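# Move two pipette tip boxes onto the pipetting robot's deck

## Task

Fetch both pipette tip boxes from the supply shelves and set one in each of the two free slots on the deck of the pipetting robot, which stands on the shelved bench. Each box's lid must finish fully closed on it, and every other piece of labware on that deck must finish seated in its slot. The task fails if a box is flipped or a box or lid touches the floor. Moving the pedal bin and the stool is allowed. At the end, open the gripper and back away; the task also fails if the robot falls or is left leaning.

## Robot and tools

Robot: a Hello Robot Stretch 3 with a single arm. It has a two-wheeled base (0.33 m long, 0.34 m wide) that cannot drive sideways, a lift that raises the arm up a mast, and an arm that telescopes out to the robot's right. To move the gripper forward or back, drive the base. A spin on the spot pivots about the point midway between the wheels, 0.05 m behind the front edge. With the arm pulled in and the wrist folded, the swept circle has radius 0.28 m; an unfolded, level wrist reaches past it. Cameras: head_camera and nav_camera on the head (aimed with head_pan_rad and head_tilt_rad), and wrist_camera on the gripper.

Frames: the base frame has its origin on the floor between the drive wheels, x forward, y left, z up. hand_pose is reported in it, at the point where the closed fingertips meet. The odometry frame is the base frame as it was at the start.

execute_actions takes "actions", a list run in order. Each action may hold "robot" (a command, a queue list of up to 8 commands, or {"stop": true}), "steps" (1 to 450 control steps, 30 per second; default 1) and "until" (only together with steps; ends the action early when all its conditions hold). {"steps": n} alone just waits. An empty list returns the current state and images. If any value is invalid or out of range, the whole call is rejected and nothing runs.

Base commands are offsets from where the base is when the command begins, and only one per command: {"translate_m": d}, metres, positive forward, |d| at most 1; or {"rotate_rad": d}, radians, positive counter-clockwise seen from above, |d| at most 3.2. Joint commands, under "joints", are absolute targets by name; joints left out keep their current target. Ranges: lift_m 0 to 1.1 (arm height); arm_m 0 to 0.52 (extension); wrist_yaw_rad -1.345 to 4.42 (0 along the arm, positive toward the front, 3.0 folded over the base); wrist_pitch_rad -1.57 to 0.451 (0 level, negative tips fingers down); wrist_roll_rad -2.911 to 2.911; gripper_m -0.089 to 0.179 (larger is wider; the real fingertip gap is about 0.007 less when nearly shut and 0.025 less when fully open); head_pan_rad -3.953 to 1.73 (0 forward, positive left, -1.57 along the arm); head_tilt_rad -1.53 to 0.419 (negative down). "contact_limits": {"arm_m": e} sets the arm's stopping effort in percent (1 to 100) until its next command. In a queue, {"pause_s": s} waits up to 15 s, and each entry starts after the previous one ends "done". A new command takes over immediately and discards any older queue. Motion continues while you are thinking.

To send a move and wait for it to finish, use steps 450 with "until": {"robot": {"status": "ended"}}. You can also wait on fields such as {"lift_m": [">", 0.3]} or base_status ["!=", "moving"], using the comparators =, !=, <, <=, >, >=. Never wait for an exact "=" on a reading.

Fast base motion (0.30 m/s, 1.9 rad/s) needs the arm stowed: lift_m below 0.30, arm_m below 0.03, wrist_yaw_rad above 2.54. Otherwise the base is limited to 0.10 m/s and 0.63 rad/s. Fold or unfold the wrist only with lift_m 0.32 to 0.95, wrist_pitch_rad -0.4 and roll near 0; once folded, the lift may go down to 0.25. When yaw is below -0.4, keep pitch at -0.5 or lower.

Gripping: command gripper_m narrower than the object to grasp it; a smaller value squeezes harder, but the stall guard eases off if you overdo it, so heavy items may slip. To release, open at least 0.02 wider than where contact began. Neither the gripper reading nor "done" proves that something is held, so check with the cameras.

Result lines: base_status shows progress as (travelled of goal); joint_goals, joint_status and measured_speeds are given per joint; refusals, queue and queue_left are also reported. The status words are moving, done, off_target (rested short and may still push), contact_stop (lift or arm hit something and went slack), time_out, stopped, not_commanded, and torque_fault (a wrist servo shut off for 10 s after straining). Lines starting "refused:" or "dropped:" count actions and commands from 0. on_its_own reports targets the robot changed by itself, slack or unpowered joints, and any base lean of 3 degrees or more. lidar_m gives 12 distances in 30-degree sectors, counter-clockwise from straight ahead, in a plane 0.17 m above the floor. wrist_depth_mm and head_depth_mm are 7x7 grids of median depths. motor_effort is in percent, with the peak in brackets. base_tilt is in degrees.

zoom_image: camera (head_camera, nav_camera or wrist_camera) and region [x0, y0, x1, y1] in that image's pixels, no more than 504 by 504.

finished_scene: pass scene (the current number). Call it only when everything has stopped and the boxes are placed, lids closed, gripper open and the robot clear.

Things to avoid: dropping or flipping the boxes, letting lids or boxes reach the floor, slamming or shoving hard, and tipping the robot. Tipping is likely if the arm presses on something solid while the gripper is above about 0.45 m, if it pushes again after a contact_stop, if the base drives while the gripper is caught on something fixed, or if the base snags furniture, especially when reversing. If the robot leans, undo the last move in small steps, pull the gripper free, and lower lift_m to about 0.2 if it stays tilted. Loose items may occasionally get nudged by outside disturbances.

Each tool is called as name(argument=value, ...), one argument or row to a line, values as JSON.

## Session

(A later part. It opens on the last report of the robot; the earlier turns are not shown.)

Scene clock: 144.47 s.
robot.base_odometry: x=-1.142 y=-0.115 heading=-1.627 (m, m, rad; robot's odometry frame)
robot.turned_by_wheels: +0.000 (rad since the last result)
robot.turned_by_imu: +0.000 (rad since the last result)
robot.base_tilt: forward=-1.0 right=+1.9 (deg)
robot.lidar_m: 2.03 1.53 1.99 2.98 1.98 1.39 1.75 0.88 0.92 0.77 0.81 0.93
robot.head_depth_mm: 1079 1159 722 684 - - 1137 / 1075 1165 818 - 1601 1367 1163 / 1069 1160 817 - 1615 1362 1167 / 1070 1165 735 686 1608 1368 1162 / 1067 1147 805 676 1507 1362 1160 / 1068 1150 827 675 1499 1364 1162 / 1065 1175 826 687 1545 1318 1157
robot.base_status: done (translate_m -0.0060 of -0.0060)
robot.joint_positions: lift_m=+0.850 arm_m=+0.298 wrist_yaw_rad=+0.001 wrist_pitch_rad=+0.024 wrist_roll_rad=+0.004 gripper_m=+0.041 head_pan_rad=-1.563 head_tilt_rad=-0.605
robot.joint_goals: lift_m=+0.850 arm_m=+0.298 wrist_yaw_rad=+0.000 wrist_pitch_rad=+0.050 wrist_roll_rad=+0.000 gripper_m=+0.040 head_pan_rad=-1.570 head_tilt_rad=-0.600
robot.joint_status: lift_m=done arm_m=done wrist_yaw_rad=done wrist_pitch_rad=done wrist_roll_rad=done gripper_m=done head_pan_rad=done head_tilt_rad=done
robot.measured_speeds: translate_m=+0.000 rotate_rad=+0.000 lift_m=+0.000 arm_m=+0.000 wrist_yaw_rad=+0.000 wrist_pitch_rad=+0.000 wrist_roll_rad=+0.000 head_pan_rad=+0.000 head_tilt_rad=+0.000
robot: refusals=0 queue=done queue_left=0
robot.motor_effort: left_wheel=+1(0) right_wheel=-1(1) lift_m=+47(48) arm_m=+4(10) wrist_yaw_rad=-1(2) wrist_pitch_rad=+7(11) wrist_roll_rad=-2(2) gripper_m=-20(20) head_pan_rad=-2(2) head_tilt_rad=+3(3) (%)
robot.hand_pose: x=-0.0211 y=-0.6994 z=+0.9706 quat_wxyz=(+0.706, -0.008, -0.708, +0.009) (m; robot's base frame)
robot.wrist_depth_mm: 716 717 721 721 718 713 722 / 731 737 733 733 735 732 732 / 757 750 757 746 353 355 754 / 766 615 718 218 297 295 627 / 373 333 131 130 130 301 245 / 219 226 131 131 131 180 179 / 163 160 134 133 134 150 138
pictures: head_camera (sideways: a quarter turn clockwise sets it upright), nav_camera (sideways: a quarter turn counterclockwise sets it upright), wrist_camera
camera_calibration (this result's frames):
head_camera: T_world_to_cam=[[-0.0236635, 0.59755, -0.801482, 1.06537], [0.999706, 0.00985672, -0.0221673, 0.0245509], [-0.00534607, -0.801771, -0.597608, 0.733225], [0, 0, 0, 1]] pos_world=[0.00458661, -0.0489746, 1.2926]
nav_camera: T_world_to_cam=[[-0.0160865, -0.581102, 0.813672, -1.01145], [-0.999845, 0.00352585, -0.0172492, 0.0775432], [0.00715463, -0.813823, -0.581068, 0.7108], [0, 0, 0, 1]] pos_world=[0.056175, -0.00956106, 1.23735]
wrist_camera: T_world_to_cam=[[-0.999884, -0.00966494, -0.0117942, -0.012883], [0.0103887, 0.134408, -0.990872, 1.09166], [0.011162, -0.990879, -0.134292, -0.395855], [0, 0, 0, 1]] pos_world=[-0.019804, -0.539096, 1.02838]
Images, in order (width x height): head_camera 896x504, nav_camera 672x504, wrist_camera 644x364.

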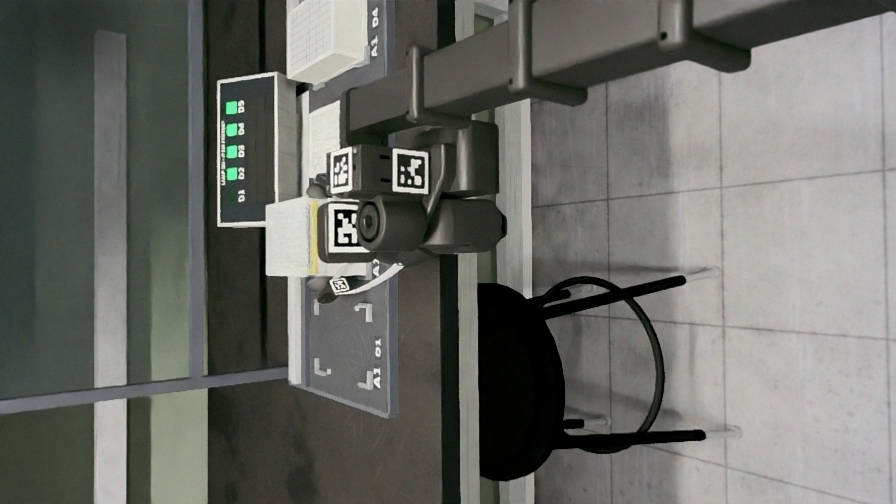

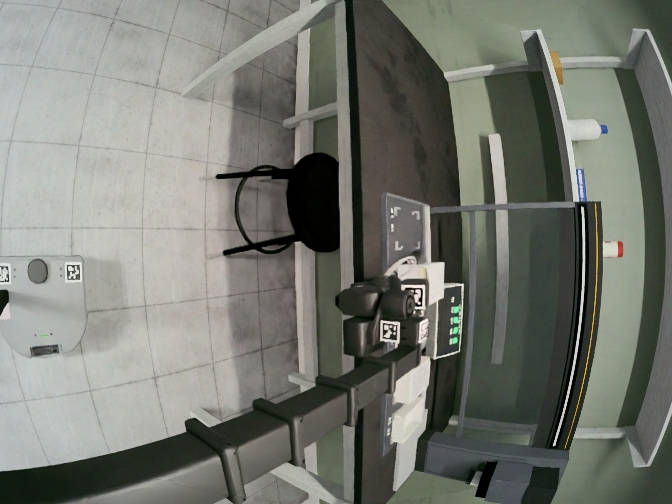

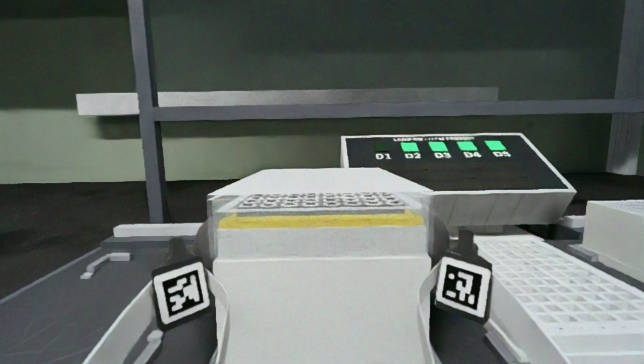

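zoom_image(
  camera="head_camera",
  region=[220, 150, 420, 400],
)

execute_actions(
  actions=[
    {"robot": {"joints": {"lift_m": 0.842}}, "steps": 60, "until": {"robot": {"status": "ended"}}},
    {"steps": 10},
  ],
)

Region (220, 150, 420, 400) of head_camera's 896x504 image, scaled by 2.016, with more detail than that image has; it fills the left 403 columns of this view, and the rest is white.

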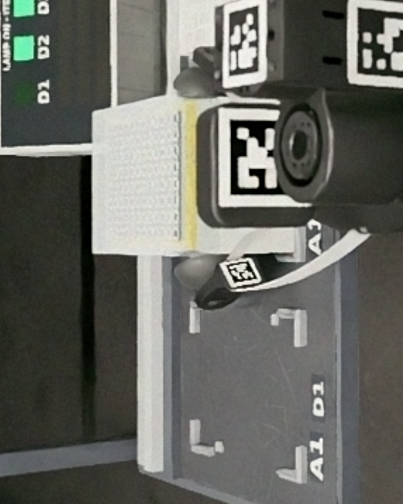

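Scene clock: 149.50 s.
robot.base_odometry: x=-1.142 y=-0.115 heading=-1.627 (m, m, rad; robot's odometry frame)
robot.turned_by_wheels: +0.000 (rad since the last result)
robot.turned_by_imu: +0.000 (rad since the last result)
robot.base_tilt: forward=-1.1 right=+1.9 (deg)
robot.lidar_m: 2.03 1.53 1.99 2.98 1.98 1.39 1.75 0.88 0.92 0.77 0.81 0.93
robot.head_depth_mm: 1076 1163 720 685 - - 1139 / 1076 1158 818 - 1631 1351 1162 / 1073 1153 819 - 1633 1360 1164 / 1070 1155 716 678 1627 1356 1156 / 1068 1155 804 677 1517 1356 1153 / 1062 1150 830 680 1519 1358 1161 / 1069 1170 828 688 1546 1324 1169
robot.base_status: done (translate_m -0.0060 of -0.0060)
robot.joint_positions: lift_m=+0.842 arm_m=+0.298 wrist_yaw_rad=+0.001 wrist_pitch_rad=+0.033 wrist_roll_rad=+0.004 gripper_m=+0.041 head_pan_rad=-1.563 head_tilt_rad=-0.605
robot.joint_goals: lift_m=+0.842 arm_m=+0.298 wrist_yaw_rad=+0.000 wrist_pitch_rad=+0.050 wrist_roll_rad=+0.000 gripper_m=+0.040 head_pan_rad=-1.570 head_tilt_rad=-0.600
robot.joint_status: lift_m=done arm_m=done wrist_yaw_rad=done wrist_pitch_rad=done wrist_roll_rad=done gripper_m=done head_pan_rad=done head_tilt_rad=done
robot.measured_speeds: translate_m=+0.000 rotate_rad=+0.000 lift_m=+0.000 arm_m=+0.000 wrist_yaw_rad=+0.000 wrist_pitch_rad=+0.000 wrist_roll_rad=+0.000 head_pan_rad=+0.000 head_tilt_rad=+0.000
robot: refusals=0 queue=done queue_left=0
robot.motor_effort: left_wheel=+1(2) right_wheel=+0(1) lift_m=+29(47) arm_m=+4(4) wrist_yaw_rad=-1(1) wrist_pitch_rad=+5(8) wrist_roll_rad=-2(2) gripper_m=-20(20) head_pan_rad=-3(1) head_tilt_rad=+3(3) (%)
robot.hand_pose: x=-0.0211 y=-0.6996 z=+0.9655 quat_wxyz=(+0.706, -0.011, -0.708, +0.012) (m; robot's base frame)
robot.wrist_depth_mm: 726 711 722 729 733 714 725 / 732 735 726 746 739 741 730 / 765 751 762 761 355 355 734 / 761 628 718 201 296 298 639 / 366 300 130 130 131 254 233 / 211 217 131 131 131 176 169 / 156 148 135 134 134 144 136
pictures: head_camera (sideways: a quarter turn clockwise sets it upright), nav_camera (sideways: a quarter turn counterclockwise sets it upright), wrist_camera
camera_calibration (this result's frames):
head_camera: T_world_to_cam=[[-0.0236632, 0.597503, -0.801517, 1.06541], [0.999706, 0.00985553, -0.0221674, 0.024551], [-0.00534571, -0.801806, -0.59756, 0.733164], [0, 0, 0, 1]] pos_world=[0.00458662, -0.0489752, 1.2926]
nav_camera: T_world_to_cam=[[-0.0160868, -0.581054, 0.813706, -1.01149], [-0.999845, 0.00352472, -0.0172498, 0.077544], [0.00715498, -0.813857, -0.581021, 0.710737], [0, 0, 0, 1]] pos_world=[0.056175, -0.00956484, 1.23735]
wrist_camera: T_world_to_cam=[[-0.999884, -0.00977779, -0.0117158, -0.0130967], [0.0103956, 0.125584, -0.992028, 1.08159], [0.0111712, -0.992035, -0.125468, -0.406011], [0, 0, 0, 1]] pos_world=[-0.0198034, -0.538737, 1.02188]
Images, in order (width x height): head_camera 896x504, nav_camera 672x504, wrist_camera 644x364.

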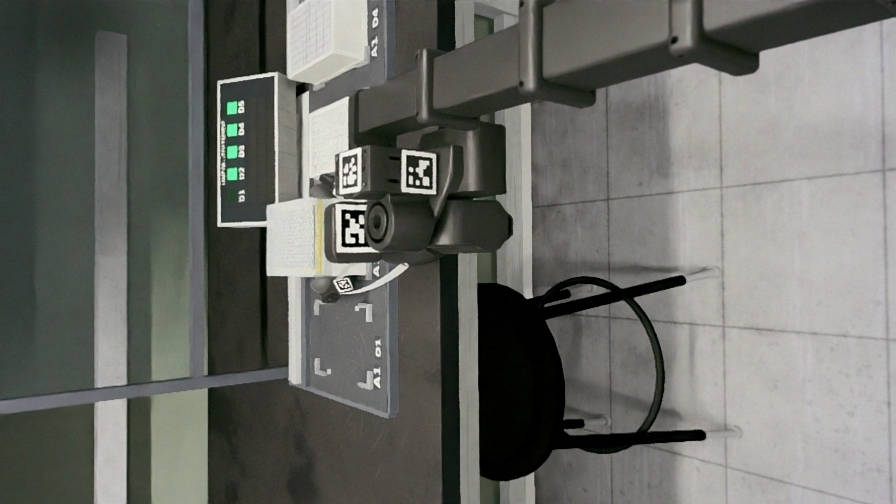

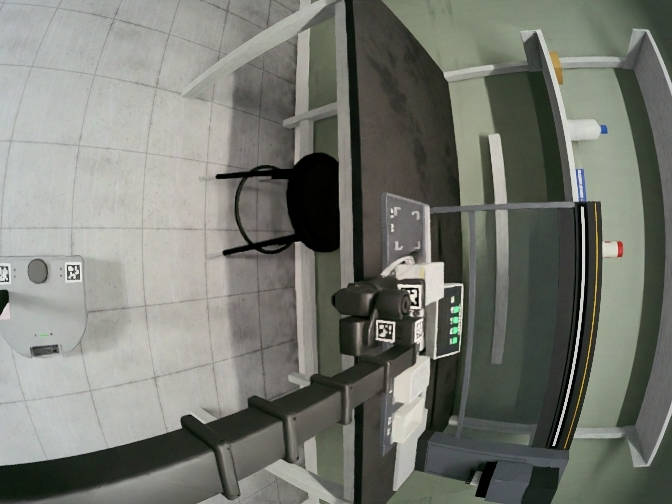

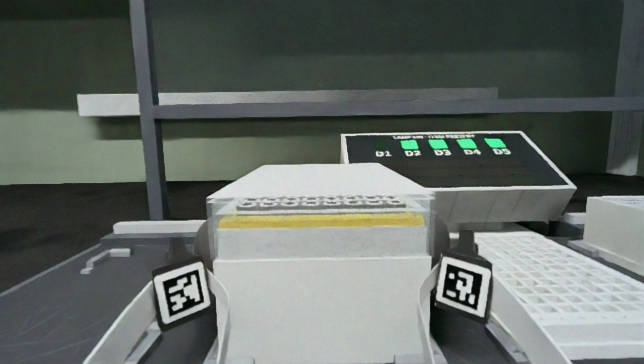

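execute_actions(
  actions=[
    {"robot": {"joints": {"lift_m": 0.836}}, "steps": 60, "until": {"robot": {"status": "ended"}}},
    {"steps": 10},
  ],
)

zoom_image(
  camera="head_camera",
  region=[240, 0, 420, 400],
)

Scene clock: 155.93 s.
robot.base_odometry: x=-1.142 y=-0.115 heading=-1.627 (m, m, rad; robot's odometry frame)
robot.turned_by_wheels: +0.000 (rad since the last result)
robot.turned_by_imu: +0.000 (rad since the last result)
robot.base_tilt: forward=-1.1 right=+1.9 (deg)
robot.lidar_m: 2.03 1.53 1.99 2.99 1.98 1.39 1.75 0.88 0.92 0.77 0.81 0.93
robot.head_depth_mm: 1076 1167 721 686 - - 1140 / 1077 1164 813 - 1627 1367 1167 / 1074 1164 818 - 1621 1362 1155 / 1064 1153 714 687 1617 1360 1162 / 1068 1150 807 679 1498 1355 1164 / 1063 1152 827 677 1501 1349 1165 / 1064 1166 833 688 1551 1331 1164
robot.base_status: done (translate_m -0.0060 of -0.0060)
robot.joint_positions: lift_m=+0.836 arm_m=+0.298 wrist_yaw_rad=+0.001 wrist_pitch_rad=+0.056 wrist_roll_rad=+0.004 gripper_m=+0.041 head_pan_rad=-1.563 head_tilt_rad=-0.605
robot.joint_goals: lift_m=+0.836 arm_m=+0.298 wrist_yaw_rad=+0.000 wrist_pitch_rad=+0.050 wrist_roll_rad=+0.000 gripper_m=+0.040 head_pan_rad=-1.570 head_tilt_rad=-0.600
robot.joint_status: lift_m=done arm_m=done wrist_yaw_rad=done wrist_pitch_rad=done wrist_roll_rad=done gripper_m=done head_pan_rad=done head_tilt_rad=done
robot.measured_speeds: translate_m=+0.000 rotate_rad=+0.000 lift_m=+0.000 arm_m=+0.000 wrist_yaw_rad=+0.000 wrist_pitch_rad=+0.000 wrist_roll_rad=+0.000 head_pan_rad=+0.000 head_tilt_rad=+0.000
robot: refusals=0 queue=done queue_left=0
robot.motor_effort: left_wheel=+1(1) right_wheel=+1(1) lift_m=+26(31) arm_m=+4(4) wrist_yaw_rad=-1(2) wrist_pitch_rad=-1(5) wrist_roll_rad=-2(2) gripper_m=-20(20) head_pan_rad=-2(2) head_tilt_rad=+3(2) (%)
robot.hand_pose: x=-0.0211 y=-0.6998 z=+0.9653 quat_wxyz=(+0.706, -0.019, -0.708, +0.020) (m; robot's base frame)
robot.wrist_depth_mm: 732 726 735 724 735 728 726 / 736 739 740 750 726 742 743 / 762 759 753 359 359 357 741 / 764 699 764 213 300 297 714 / 383 341 131 130 131 299 241 / 213 220 130 131 131 180 170 / 157 148 134 133 134 143 135
pictures: head_camera (sideways: a quarter turn clockwise sets it upright), nav_camera (sideways: a quarter turn counterclockwise sets it upright), wrist_camera
camera_calibration (this result's frames):
head_camera: T_world_to_cam=[[-0.0236632, 0.597503, -0.801517, 1.06541], [0.999706, 0.00985542, -0.0221674, 0.024551], [-0.0053458, -0.801806, -0.59756, 0.733164], [0, 0, 0, 1]] pos_world=[0.00458662, -0.0489752, 1.2926]
nav_camera: T_world_to_cam=[[-0.0160869, -0.581054, 0.813706, -1.01149], [-0.999845, 0.00352484, -0.0172498, 0.077544], [0.00715488, -0.813857, -0.581021, 0.710737], [0, 0, 0, 1]] pos_world=[0.056175, -0.00956484, 1.23735]
wrist_camera: T_world_to_cam=[[-0.999883, -0.0100469, -0.0115265, -0.0134695], [0.0104246, 0.103562, -0.994568, 1.06848], [0.0111861, -0.994572, -0.103445, -0.429349], [0, 0, 0, 1]] pos_world=[-0.0198037, -0.537808, 1.01811]
Images, in order (width x height): head_camera 896x504, nav_camera 672x504, wrist_camera 644x364.

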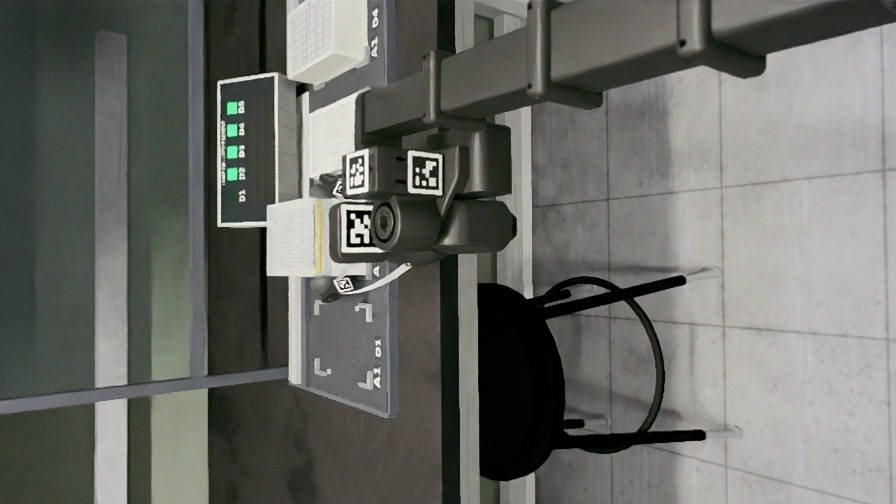

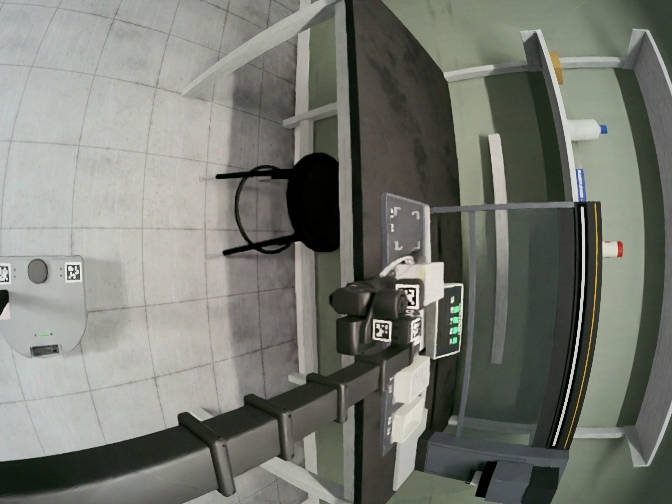

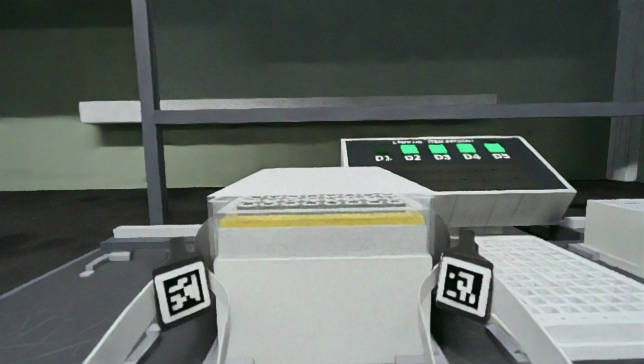

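Region (240, 0, 420, 400) of head_camera's 896x504 image, scaled by 1.260, with more detail than that image has; it fills the left 227 columns of this view, and the rest is white.

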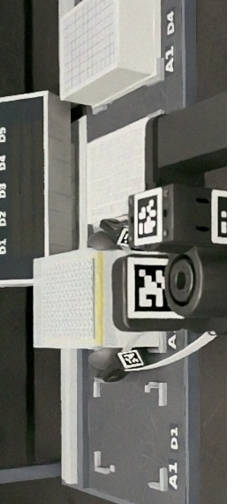

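execute_actions(
  actions=[
    {"robot": [{"joints": {"lift_m": 0.839}}, {"joints": {"gripper_m": 0.09}}, {"joints": {"gripper_m": 0.118}}, {"joints": {"arm_m": 0.19, "lift_m": 0.85}}], "steps": 200, "until": {"robot": {"status": "ended"}}},
  ],
)

zoom_image(
  camera="head_camera",
  region=[240, 80, 420, 400],
)

Scene clock: 164.63 s.
robot.base_odometry: x=-1.142 y=-0.115 heading=-1.627 (m, m, rad; robot's odometry frame)
robot.turned_by_wheels: +0.000 (rad since the last result)
robot.turned_by_imu: +0.001 (rad since the last result)
robot.base_tilt: forward=-1.0 right=+1.9 (deg)
robot.lidar_m: 2.03 1.53 1.99 2.99 1.98 1.39 1.74 0.88 0.92 0.77 0.81 0.93
robot.head_depth_mm: 1077 1159 721 664 - - 1143 / 1078 1160 785 682 - 1365 1166 / 1075 1160 778 - - 1366 1156 / 1068 1158 698 662 1549 1362 1159 / 1075 1153 804 678 1511 1357 1155 / 1069 1148 831 675 1510 1355 1160 / 1061 1166 827 687 1546 1328 1162
robot.base_status: done (translate_m -0.0060 of -0.0060)
robot.joint_positions: lift_m=+0.850 arm_m=+0.190 wrist_yaw_rad=+0.001 wrist_pitch_rad=+0.034 wrist_roll_rad=+0.004 gripper_m=+0.118 head_pan_rad=-1.563 head_tilt_rad=-0.605
robot.joint_goals: lift_m=+0.850 arm_m=+0.190 wrist_yaw_rad=+0.000 wrist_pitch_rad=+0.050 wrist_roll_rad=+0.000 gripper_m=+0.118 head_pan_rad=-1.570 head_tilt_rad=-0.600
robot.joint_status: lift_m=done arm_m=done wrist_yaw_rad=done wrist_pitch_rad=done wrist_roll_rad=done gripper_m=done head_pan_rad=done head_tilt_rad=done
robot.measured_speeds: translate_m=+0.000 rotate_rad=+0.000 lift_m=+0.000 arm_m=+0.000 wrist_yaw_rad=+0.000 wrist_pitch_rad=+0.000 wrist_roll_rad=+0.000 head_pan_rad=+0.000 head_tilt_rad=+0.000
robot: refusals=0 queue=done queue_left=0
robot.motor_effort: left_wheel=+1(1) right_wheel=+2(2) lift_m=+45(46) arm_m=-6(9) wrist_yaw_rad=-1(1) wrist_pitch_rad=+5(5) wrist_roll_rad=-2(2) gripper_m=+0(85) head_pan_rad=-1(3) head_tilt_rad=+3(2) (%)
robot.hand_pose: x=-0.0212 y=-0.5922 z=+0.9731 quat_wxyz=(+0.706, -0.011, -0.708, +0.012) (m; robot's base frame)
robot.wrist_depth_mm: 814 823 815 818 811 814 807 / 842 840 835 830 829 854 836 / 858 829 847 794 460 855 846 / 844 800 758 250 403 412 685 / 388 386 337 238 298 305 247 / 227 235 223 222 219 231 214 / 199 178 186 185 183 173 180
pictures: head_camera (sideways: a quarter turn clockwise sets it upright), nav_camera (sideways: a quarter turn counterclockwise sets it upright), wrist_camera
camera_calibration (this result's frames):
head_camera: T_world_to_cam=[[-0.0236632, 0.597503, -0.801517, 1.06541], [0.999706, 0.00985542, -0.0221674, 0.024551], [-0.0053458, -0.801806, -0.59756, 0.733164], [0, 0, 0, 1]] pos_world=[0.00458662, -0.0489752, 1.2926]
nav_camera: T_world_to_cam=[[-0.0160869, -0.581054, 0.813706, -1.01149], [-0.999845, 0.00352484, -0.0172498, 0.077544], [0.00715488, -0.813857, -0.581021, 0.710737], [0, 0, 0, 1]] pos_world=[0.056175, -0.00956484, 1.23735]
wrist_camera: T_world_to_cam=[[-0.999888, -0.00931715, -0.0117141, -0.0118076], [0.0104584, 0.124968, -0.992106, 1.07533], [0.0107075, -0.992117, -0.124856, -0.299222], [0, 0, 0, 1]] pos_world=[-0.0198487, -0.431354, 1.02934]
Images, in order (width x height): head_camera 896x504, nav_camera 672x504, wrist_camera 644x364.

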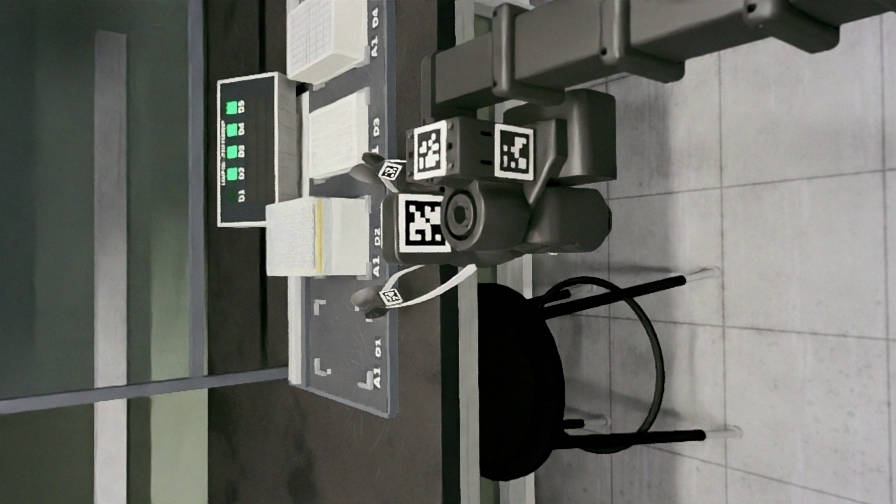

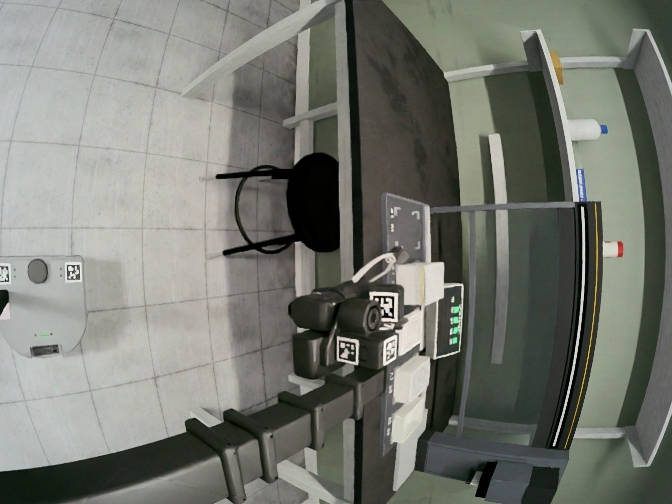

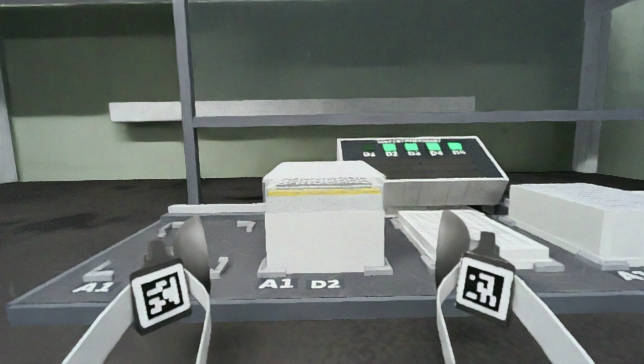

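Region (240, 80, 420, 400) of head_camera's 896x504 image, scaled by 1.575, with more detail than that image has; it fills the left 284 columns of this view, and the rest is white.

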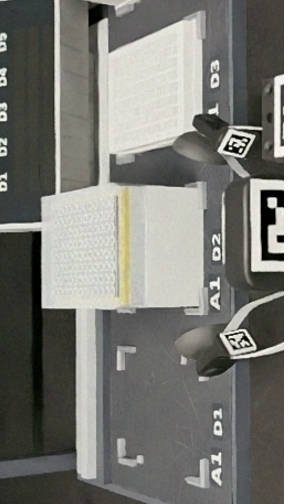

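zoom_image(
  camera="wrist_camera",
  region=[200, 140, 460, 300],
)

zoom_image(
  camera="head_camera",
  region=[250, 170, 400, 330],
)

Region (200, 140, 460, 300) of wrist_camera's 644x364 image, scaled by 1.938; it fills the top 310 rows of this view, and the rest is white.

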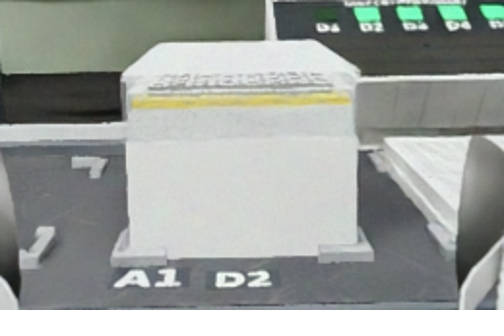

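Region (250, 170, 400, 330) of head_camera's 896x504 image, scaled by 3.150, with more detail than that image has; it fills the left 472 columns of this view, and the rest is white.

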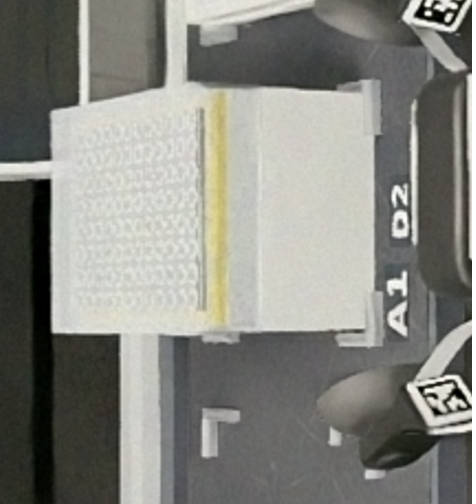

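execute_actions(
  actions=[
    {"robot": {"joints": {"arm_m": 0.0, "gripper_m": 0.02, "head_pan_rad": -1.57, "head_tilt_rad": -0.65}, "base": {"rotate_rad": -0.938}}, "steps": 90, "until": {"robot": {"arm_m": ["<", 0.09]}}},
    {"robot": {"joints": {"wrist_pitch_rad": -0.4, "wrist_yaw_rad": 2.75, "lift_m": 0.36}}, "steps": 150, "until": {"robot": {"wrist_yaw_rad": [">", 2.6]}}},
    {"robot": {"joints": {"lift_m": 0.27}}, "steps": 200, "until": {"robot": {"lift_m": ["<", 0.295], "base_status": ["!=", "moving"]}}},
    {"robot": {"base": {"translate_m": -1.0}}, "steps": 200, "until": {"robot": {"translate_m": ["<", -0.3]}}},
  ],
)

Scene clock: 195.00 s.
robot.base_odometry: x=-0.885 y=+0.052 heading=-2.565 (m, m, rad; robot's odometry frame)
robot.turned_by_wheels: -0.938 (rad since the last result)
robot.turned_by_imu: -0.943 (rad since the last result)
robot.base_tilt: forward=-1.3 right=+2.6 (deg)
robot.lidar_m: 1.11 2.25 1.63 1.71 2.50 2.74 1.67 1.12 1.57 1.68 0.96 1.05
robot.head_depth_mm: 1318 1440 1611 1775 1613 1334 1143 / 1391 1534 1749 1891 1601 1336 1150 / 1482 1660 1874 1976 1584 1326 1145 / 1595 1791 2030 1957 1592 1323 1149 / 1686 1934 2228 1981 1594 1327 1147 / 1751 1957 2168 1985 1595 1323 1145 / 1611 1735 1904 1799 1501 1336 1142
robot.base_status: moving (translate_m -0.3070 of -1.0000)
robot.joint_positions: lift_m=+0.270 arm_m=+0.000 wrist_yaw_rad=+2.748 wrist_pitch_rad=-0.413 wrist_roll_rad=+0.004 gripper_m=+0.020 head_pan_rad=-1.563 head_tilt_rad=-0.642
robot.joint_goals: lift_m=+0.270 arm_m=+0.000 wrist_yaw_rad=+2.750 wrist_pitch_rad=-0.400 wrist_roll_rad=+0.000 gripper_m=+0.020 head_pan_rad=-1.570 head_tilt_rad=-0.650
robot.joint_status: lift_m=done arm_m=done wrist_yaw_rad=done wrist_pitch_rad=done wrist_roll_rad=done gripper_m=done head_pan_rad=done head_tilt_rad=done
robot.measured_speeds: translate_m=-0.294 rotate_rad=+0.000 lift_m=+0.000 arm_m=+0.000 wrist_yaw_rad=+0.000 wrist_pitch_rad=+0.000 wrist_roll_rad=+0.000 head_pan_rad=+0.000 head_tilt_rad=+0.000
robot: refusals=0 queue=running queue_left=0
robot.motor_effort: left_wheel=+3(9) right_wheel=-6(11) lift_m=+31(46) arm_m=-6(5) wrist_yaw_rad=+1(1) wrist_pitch_rad=+4(5) wrist_roll_rad=-2(2) gripper_m=-1(90) head_pan_rad=-2(4) head_tilt_rad=-3(8) (%)
robot.hand_pose: x=+0.0650 y=+0.0625 z=+0.2840 quat_wxyz=(+0.278, +0.708, +0.007, +0.649) (m; robot's base frame)
robot.wrist_depth_mm: - - - - - - - / - - - - - - - / - 915 920 891 867 900 860 / - 714 699 703 692 692 684 / - 574 576 591 565 566 565 / - 502 499 468 497 478 473 / 429 - - 419 418 412 416
pictures: head_camera (sideways: a quarter turn clockwise sets it upright), nav_camera (sideways: a quarter turn counterclockwise sets it upright), wrist_camera
camera_calibration (this result's frames):
head_camera: T_world_to_cam=[[-0.0238774, 0.626285, -0.779228, 1.03636], [0.9997, 0.0106586, -0.0220666, 0.0244188], [-0.00551454, -0.779521, -0.626351, 0.770619], [0, 0, 0, 1]] pos_world=[0.00458372, -0.0486038, 1.29078]
nav_camera: T_world_to_cam=[[-0.0158692, -0.610291, 0.792019, -0.983219], [-0.99985, 0.00414775, -0.0168373, 0.0770063], [0.00699057, -0.792167, -0.610265, 0.748783], [0, 0, 0, 1]] pos_world=[0.0561574, -0.00720793, 1.23698]
wrist_camera: T_world_to_cam=[[0.924364, -0.381248, -0.0141796, -0.0286958], [-0.217596, -0.496322, -0.840427, 0.31952], [0.313373, 0.779946, -0.54174, 0.251343], [0, 0, 0, 1]] pos_world=[0.0172878, -0.0483891, 0.404288]
Images, in order (width x height): head_camera 896x504, nav_camera 672x504, wrist_camera 644x364.

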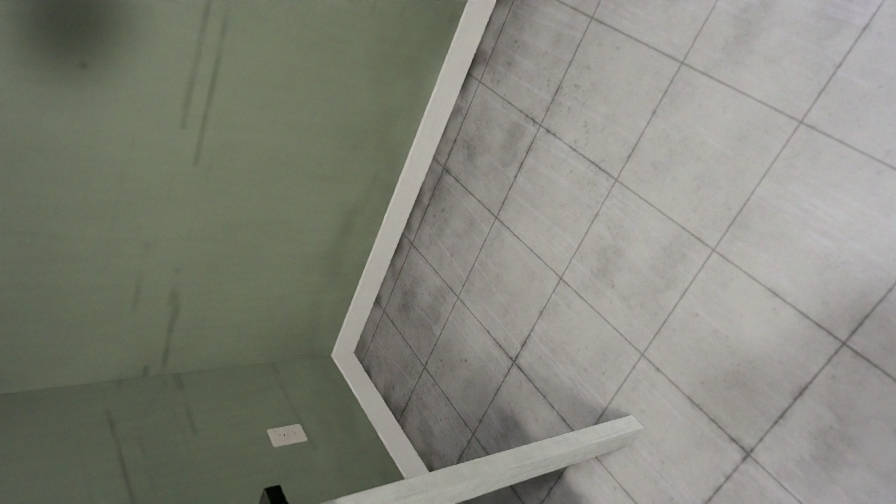

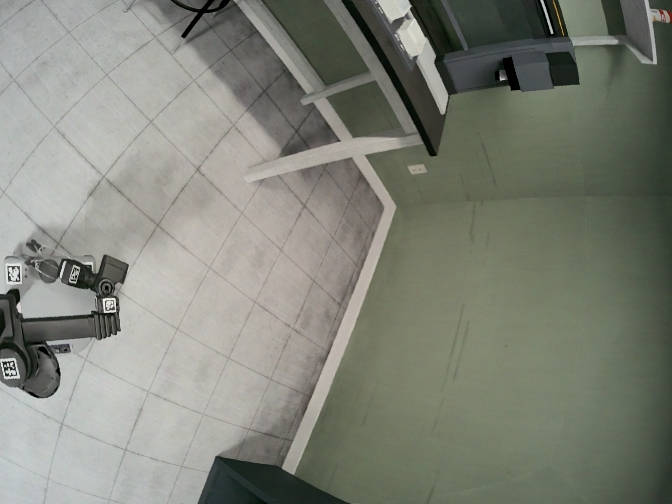

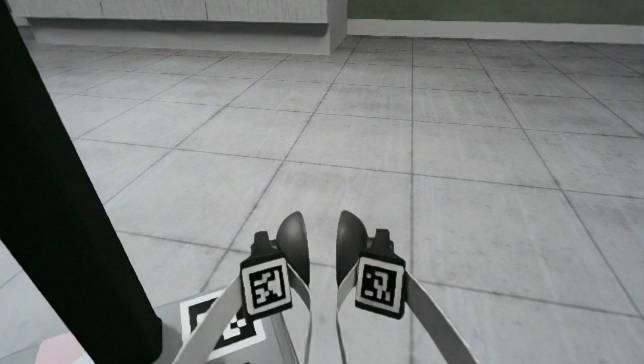

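execute_actions(
  actions=[
    {"steps": 150, "until": {"robot": {"base_status": ["!=", "moving"]}}},
    {"robot": [{"base": {"translate_m": -0.064}}, {"base": {"rotate_rad": -0.598}}], "steps": 150, "until": {"robot": {"status": "ended"}}},
    {"robot": {"joints": {"lift_m": 0.48}}, "steps": 100, "until": {"robot": {"lift_m": [">", 0.33]}}},
    {"robot": {"joints": {"wrist_yaw_rad": 0.0, "gripper_m": 0.16}}, "steps": 150, "until": {"robot": {"wrist_yaw_rad": ["<", 0.8]}}},
    {"robot": {"joints": {"wrist_pitch_rad": -0.06}}, "steps": 150, "until": {"robot": {"status": "ended"}}},
  ],
)

Scene clock: 205.90 s.
robot.base_odometry: x=-0.250 y=+0.465 heading=+3.121 (m, m, rad; robot's odometry frame)
robot.turned_by_wheels: -0.598 (rad since the last result)
robot.turned_by_imu: -0.601 (rad since the last result)
robot.base_tilt: forward=-1.0 right=+2.0 (deg)
robot.lidar_m: 1.46 1.77 2.73 2.04 2.12 2.19 2.11 0.91 0.94 0.70 0.64 1.62
robot.head_depth_mm: 875 914 679 1179 991 1260 1152 / 847 730 678 1167 995 1253 1147 / 874 910 678 1168 991 1263 1141 / 872 912 678 1087 988 1250 1176 / 869 905 677 1141 992 1259 1143 / 790 781 653 773 968 1305 1147 / 511 557 1125 1401 1553 1334 1152
robot.base_status: done (rotate_rad -0.5979 of -0.5980)
robot.joint_positions: lift_m=+0.480 arm_m=+0.000 wrist_yaw_rad=+0.002 wrist_pitch_rad=-0.086 wrist_roll_rad=+0.004 gripper_m=+0.160 head_pan_rad=-1.563 head_tilt_rad=-0.642
robot.joint_goals: lift_m=+0.480 arm_m=+0.000 wrist_yaw_rad=+0.000 wrist_pitch_rad=-0.060 wrist_roll_rad=+0.000 gripper_m=+0.160 head_pan_rad=-1.570 head_tilt_rad=-0.650
robot.joint_status: lift_m=done arm_m=done wrist_yaw_rad=done wrist_pitch_rad=done wrist_roll_rad=done gripper_m=done head_pan_rad=done head_tilt_rad=done
robot.measured_speeds: translate_m=+0.000 rotate_rad=+0.000 lift_m=+0.000 arm_m=+0.000 wrist_yaw_rad=+0.000 wrist_pitch_rad=+0.000 wrist_roll_rad=+0.000 head_pan_rad=+0.000 head_tilt_rad=+0.000
robot: refusals=0 queue=done queue_left=0
robot.motor_effort: left_wheel=+4(12) right_wheel=-4(12) lift_m=+45(47) arm_m=-5(5) wrist_yaw_rad=-2(2) wrist_pitch_rad=+8(7) wrist_roll_rad=-2(2) gripper_m=+0(85) head_pan_rad=-3(2) head_tilt_rad=-1(3) (%)
robot.hand_pose: x=-0.0209 y=-0.3985 z=+0.5725 quat_wxyz=(+0.705, +0.031, -0.708, -0.030) (m; robot's base frame)
robot.wrist_depth_mm: 789 345 688 718 734 727 723 / 826 372 685 762 747 770 743 / 868 369 650 636 791 769 710 / 903 386 427 423 414 411 404 / 951 429 586 846 844 862 719 / - 419 671 890 877 910 718 / 879 628 650 769 777 726 703
pictures: head_camera (sideways: a quarter turn clockwise sets it upright), nav_camera (sideways: a quarter turn counterclockwise sets it upright), wrist_camera
camera_calibration (this result's frames):
head_camera: T_world_to_cam=[[-0.0238781, 0.626652, -0.778933, 1.03598], [0.9997, 0.0106656, -0.0220651, 0.0244168], [-0.00551935, -0.779226, -0.626719, 0.771097], [0, 0, 0, 1]] pos_world=[0.00458352, -0.0485985, 1.29076]
nav_camera: T_world_to_cam=[[-0.0158684, -0.610664, 0.791731, -0.982844], [-0.99985, 0.00415903, -0.0168318, 0.0769991], [0.00698577, -0.791879, -0.610638, 0.749269], [0, 0, 0, 1]] pos_world=[0.0561571, -0.00717749, 1.23698]
wrist_camera: T_world_to_cam=[[-0.99988, -0.00918901, -0.0124794, -0.0138754], [0.00987695, 0.242675, -0.970057, 0.687954], [0.0119423, -0.970064, -0.242555, -0.0808816], [0, 0, 0, 1]] pos_world=[-0.0197027, -0.245537, 0.647563]
Images, in order (width x height): head_camera 896x504, nav_camera 672x504, wrist_camera 644x364.

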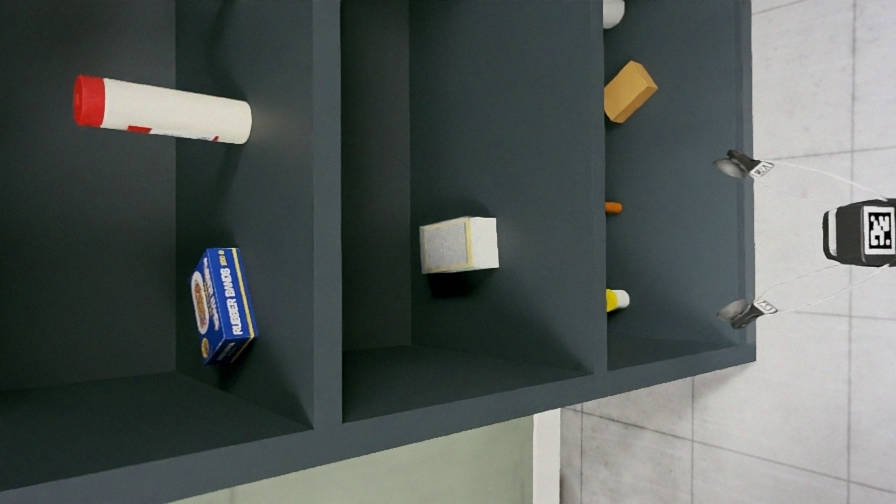

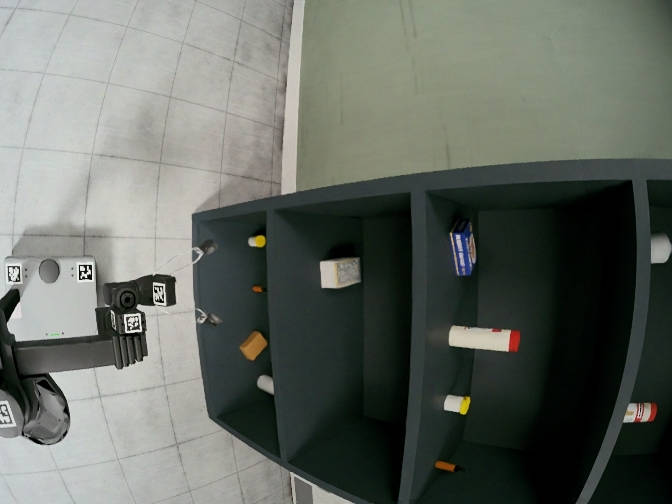

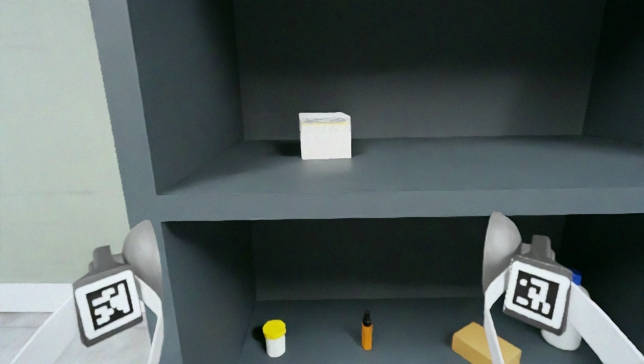

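execute_actions(
  actions=[
    {"robot": {"joints": {"arm_m": 0.28, "lift_m": 0.48}}, "steps": 150, "until": {"robot": {"status": "ended"}}},
  ],
)

zoom_image(
  camera="head_camera",
  region=[390, 170, 570, 320],
)

Scene clock: 211.20 s.
robot.base_odometry: x=-0.250 y=+0.465 heading=+3.121 (m, m, rad; robot's odometry frame)
robot.turned_by_wheels: +0.000 (rad since the last result)
robot.turned_by_imu: +0.001 (rad since the last result)
robot.base_tilt: forward=-1.0 right=+2.0 (deg)
robot.lidar_m: 1.46 1.77 2.74 2.04 2.12 2.19 2.12 0.91 0.94 0.70 0.64 1.63
robot.head_depth_mm: 873 914 679 1167 996 1260 1145 / 847 728 677 1167 996 1256 1144 / 872 910 678 1168 996 - 1151 / 874 909 677 1087 992 1239 1143 / 869 905 676 1130 991 1238 1142 / 791 784 652 774 967 1296 1151 / 512 556 1132 1404 1554 1321 1143
robot.base_status: done (rotate_rad -0.5979 of -0.5980)
robot.joint_positions: lift_m=+0.480 arm_m=+0.280 wrist_yaw_rad=+0.001 wrist_pitch_rad=-0.084 wrist_roll_rad=+0.004 gripper_m=+0.160 head_pan_rad=-1.563 head_tilt_rad=-0.642
robot.joint_goals: lift_m=+0.480 arm_m=+0.280 wrist_yaw_rad=+0.000 wrist_pitch_rad=-0.060 wrist_roll_rad=+0.000 gripper_m=+0.160 head_pan_rad=-1.570 head_tilt_rad=-0.650
robot.joint_status: lift_m=done arm_m=done wrist_yaw_rad=done wrist_pitch_rad=done wrist_roll_rad=done gripper_m=done head_pan_rad=done head_tilt_rad=done
robot.measured_speeds: translate_m=+0.000 rotate_rad=+0.000 lift_m=+0.000 arm_m=+0.000 wrist_yaw_rad=+0.000 wrist_pitch_rad=+0.000 wrist_roll_rad=+0.000 head_pan_rad=+0.000 head_tilt_rad=+0.000
robot: refusals=0 queue=done queue_left=0
robot.motor_effort: left_wheel=+4(4) right_wheel=-4(4) lift_m=+45(45) arm_m=+5(3) wrist_yaw_rad=-1(2) wrist_pitch_rad=+7(8) wrist_roll_rad=-2(2) gripper_m=+1(1) head_pan_rad=-2(2) head_tilt_rad=-3(3) (%)
robot.hand_pose: x=-0.0213 y=-0.6779 z=+0.5728 quat_wxyz=(+0.705, +0.030, -0.708, -0.030) (m; robot's base frame)
robot.wrist_depth_mm: 248 355 493 491 490 491 489 / 246 354 504 508 515 510 505 / 247 351 524 518 529 528 532 / 245 351 427 296 413 410 400 / 242 287 271 270 266 281 257 / 212 200 199 197 196 194 193 / - 154 157 156 154 153 152
pictures: head_camera (sideways: a quarter turn clockwise sets it upright), nav_camera (sideways: a quarter turn counterclockwise sets it upright), wrist_camera
camera_calibration (this result's frames):
head_camera: T_world_to_cam=[[-0.0238781, 0.626652, -0.778933, 1.03598], [0.9997, 0.0106656, -0.0220651, 0.0244168], [-0.00551935, -0.779226, -0.626719, 0.771097], [0, 0, 0, 1]] pos_world=[0.00458352, -0.0485985, 1.29076]
nav_camera: T_world_to_cam=[[-0.0158684, -0.610664, 0.791731, -0.982844], [-0.99985, 0.00415903, -0.0168318, 0.0769991], [0.00698577, -0.791879, -0.610638, 0.749269], [0, 0, 0, 1]] pos_world=[0.0561571, -0.00717749, 1.23698]
wrist_camera: T_world_to_cam=[[-0.999892, -0.00774722, -0.0124692, -0.0158367], [0.0102322, 0.241264, -0.970406, 0.755369], [0.0105263, -0.970429, -0.241159, -0.35292], [0, 0, 0, 1]] pos_world=[-0.0198491, -0.52485, 0.647708]
Images, in order (width x height): head_camera 896x504, nav_camera 672x504, wrist_camera 644x364.

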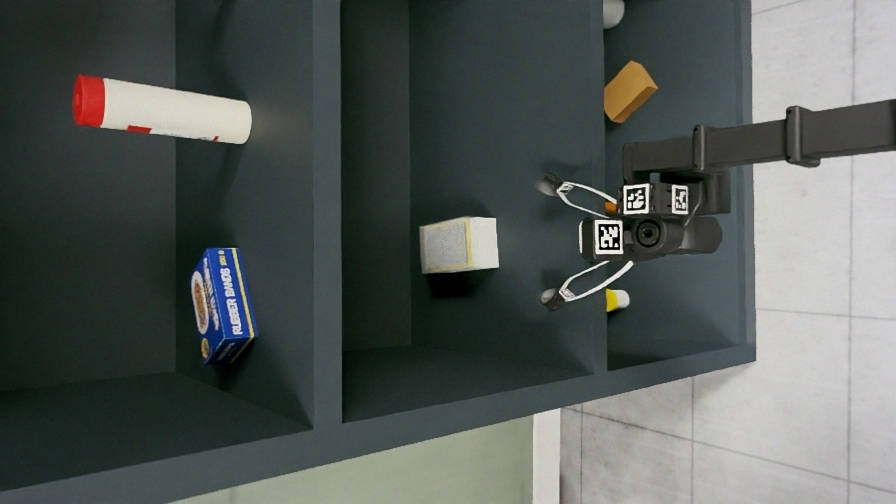

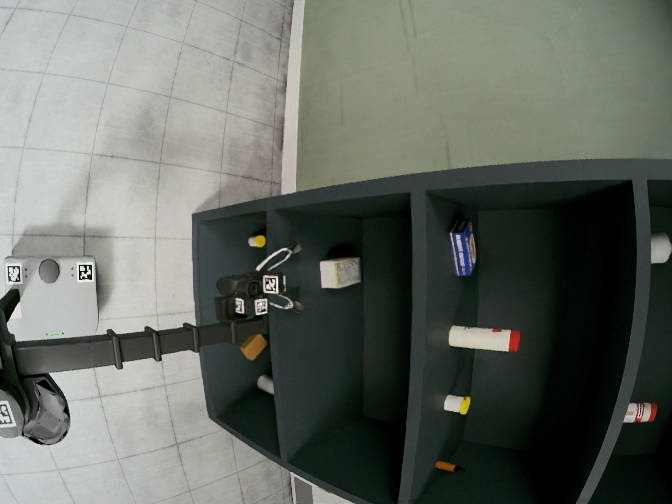

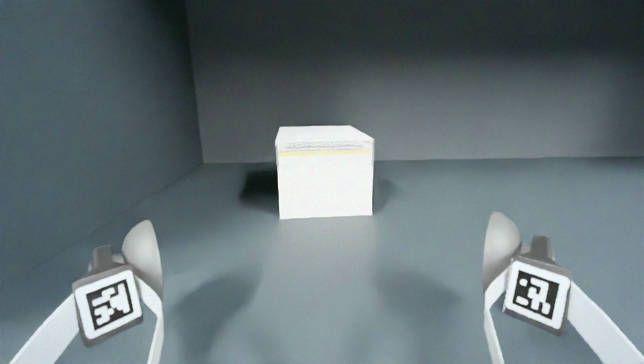

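Region (390, 170, 570, 320) of head_camera's 896x504 image, scaled by 2.800, with more detail than that image has.

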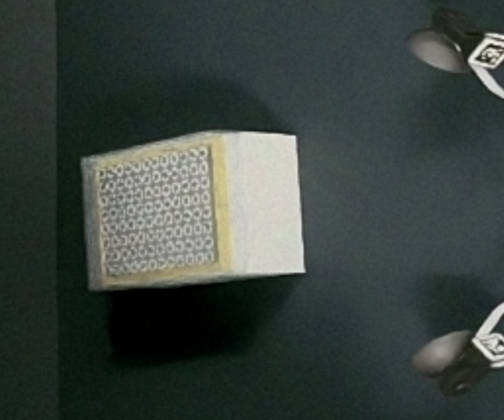

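execute_actions(
  actions=[
    {"robot": {"joints": {"arm_m": 0.40, "lift_m": 0.476, "wrist_yaw_rad": 0.105}, "base": {"translate_m": -0.023}}, "steps": 150, "until": {"robot": {"status": "ended"}}},
  ],
)

Scene clock: 220.90 s.
robot.base_odometry: x=-0.227 y=+0.465 heading=+3.121 (m, m, rad; robot's odometry frame)
robot.turned_by_wheels: +0.000 (rad since the last result)
robot.turned_by_imu: +0.001 (rad since the last result)
robot.base_tilt: forward=-0.9 right=+1.9 (deg)
robot.lidar_m: 1.48 1.80 2.74 2.04 2.12 2.17 2.09 0.90 0.91 0.80 0.65 1.62
robot.head_depth_mm: 880 908 680 1169 995 1263 1144 / 853 754 679 1162 996 1268 1163 / 878 851 678 1166 1009 1258 1140 / 873 907 676 1087 1018 1246 1145 / 871 902 678 1169 991 1253 1146 / 843 801 675 876 938 1250 1148 / 581 577 636 1367 1558 1321 1145
robot.base_status: done (translate_m -0.0230 of -0.0230)
robot.joint_positions: lift_m=+0.476 arm_m=+0.400 wrist_yaw_rad=+0.104 wrist_pitch_rad=-0.084 wrist_roll_rad=+0.004 gripper_m=+0.160 head_pan_rad=-1.563 head_tilt_rad=-0.642
robot.joint_goals: lift_m=+0.476 arm_m=+0.400 wrist_yaw_rad=+0.105 wrist_pitch_rad=-0.060 wrist_roll_rad=+0.000 gripper_m=+0.160 head_pan_rad=-1.570 head_tilt_rad=-0.650
robot.joint_status: lift_m=done arm_m=done wrist_yaw_rad=done wrist_pitch_rad=done wrist_roll_rad=done gripper_m=done head_pan_rad=done head_tilt_rad=done
robot.measured_speeds: translate_m=+0.000 rotate_rad=+0.000 lift_m=+0.000 arm_m=+0.000 wrist_yaw_rad=+0.000 wrist_pitch_rad=+0.000 wrist_roll_rad=+0.000 head_pan_rad=+0.000 head_tilt_rad=+0.000
robot: refusals=0 queue=done queue_left=0
robot.motor_effort: left_wheel=+4(5) right_wheel=-3(10) lift_m=+30(46) arm_m=+5(5) wrist_yaw_rad=+0(1) wrist_pitch_rad=+8(8) wrist_roll_rad=-2(2) gripper_m=+0(0) head_pan_rad=-1(2) head_tilt_rad=-3(3) (%)
robot.hand_pose: x=+0.0048 y=-0.7966 z=+0.5694 quat_wxyz=(+0.706, +0.067, -0.705, +0.007) (m; robot's base frame)
robot.wrist_depth_mm: 233 318 396 383 375 365 360 / 234 321 410 404 389 381 373 / 236 318 425 413 405 395 385 / 235 318 412 181 354 394 385 / 232 270 261 182 223 271 251 / 205 192 192 187 188 188 185 / - 149 152 151 149 148 147
pictures: head_camera (sideways: a quarter turn clockwise sets it upright), nav_camera (sideways: a quarter turn counterclockwise sets it upright), wrist_camera
camera_calibration (this result's frames):
head_camera: T_world_to_cam=[[-0.0238782, 0.626652, -0.778933, 1.03598], [0.9997, 0.0106659, -0.0220651, 0.0244168], [-0.00551917, -0.779226, -0.626719, 0.771097], [0, 0, 0, 1]] pos_world=[0.00458353, -0.0485985, 1.29076]
nav_camera: T_world_to_cam=[[-0.0158683, -0.610664, 0.791731, -0.982844], [-0.99985, 0.00415879, -0.0168318, 0.0769991], [0.00698596, -0.791879, -0.610638, 0.749269], [0, 0, 0, 1]] pos_world=[0.0561571, -0.00717747, 1.23698]
wrist_camera: T_world_to_cam=[[-0.993777, -0.110692, -0.012469, -0.0727443], [-0.014668, 0.241, -0.970414, 0.780291], [0.110422, -0.964192, -0.241124, -0.46469], [0, 0, 0, 1]] pos_world=[-0.00953432, -0.644153, 0.64425]
Images, in order (width x height): head_camera 896x504, nav_camera 672x504, wrist_camera 644x364.

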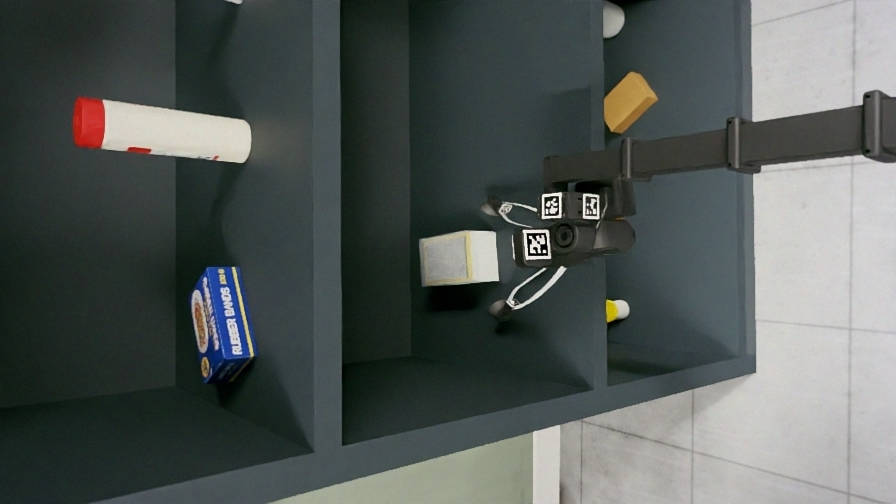

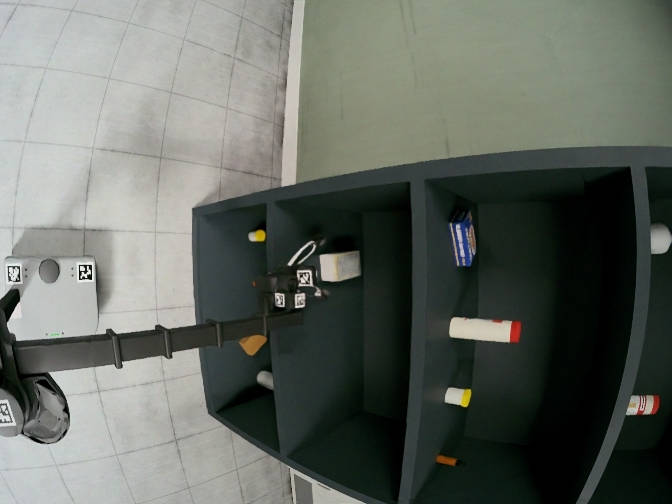

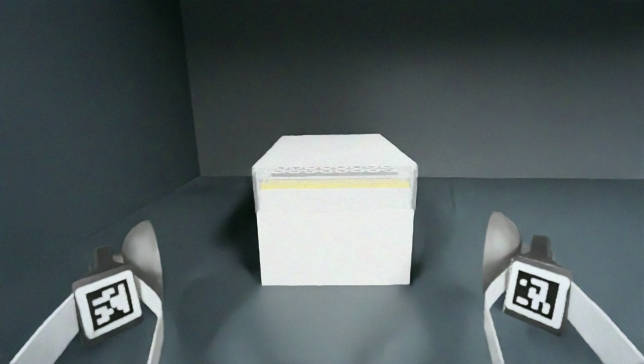

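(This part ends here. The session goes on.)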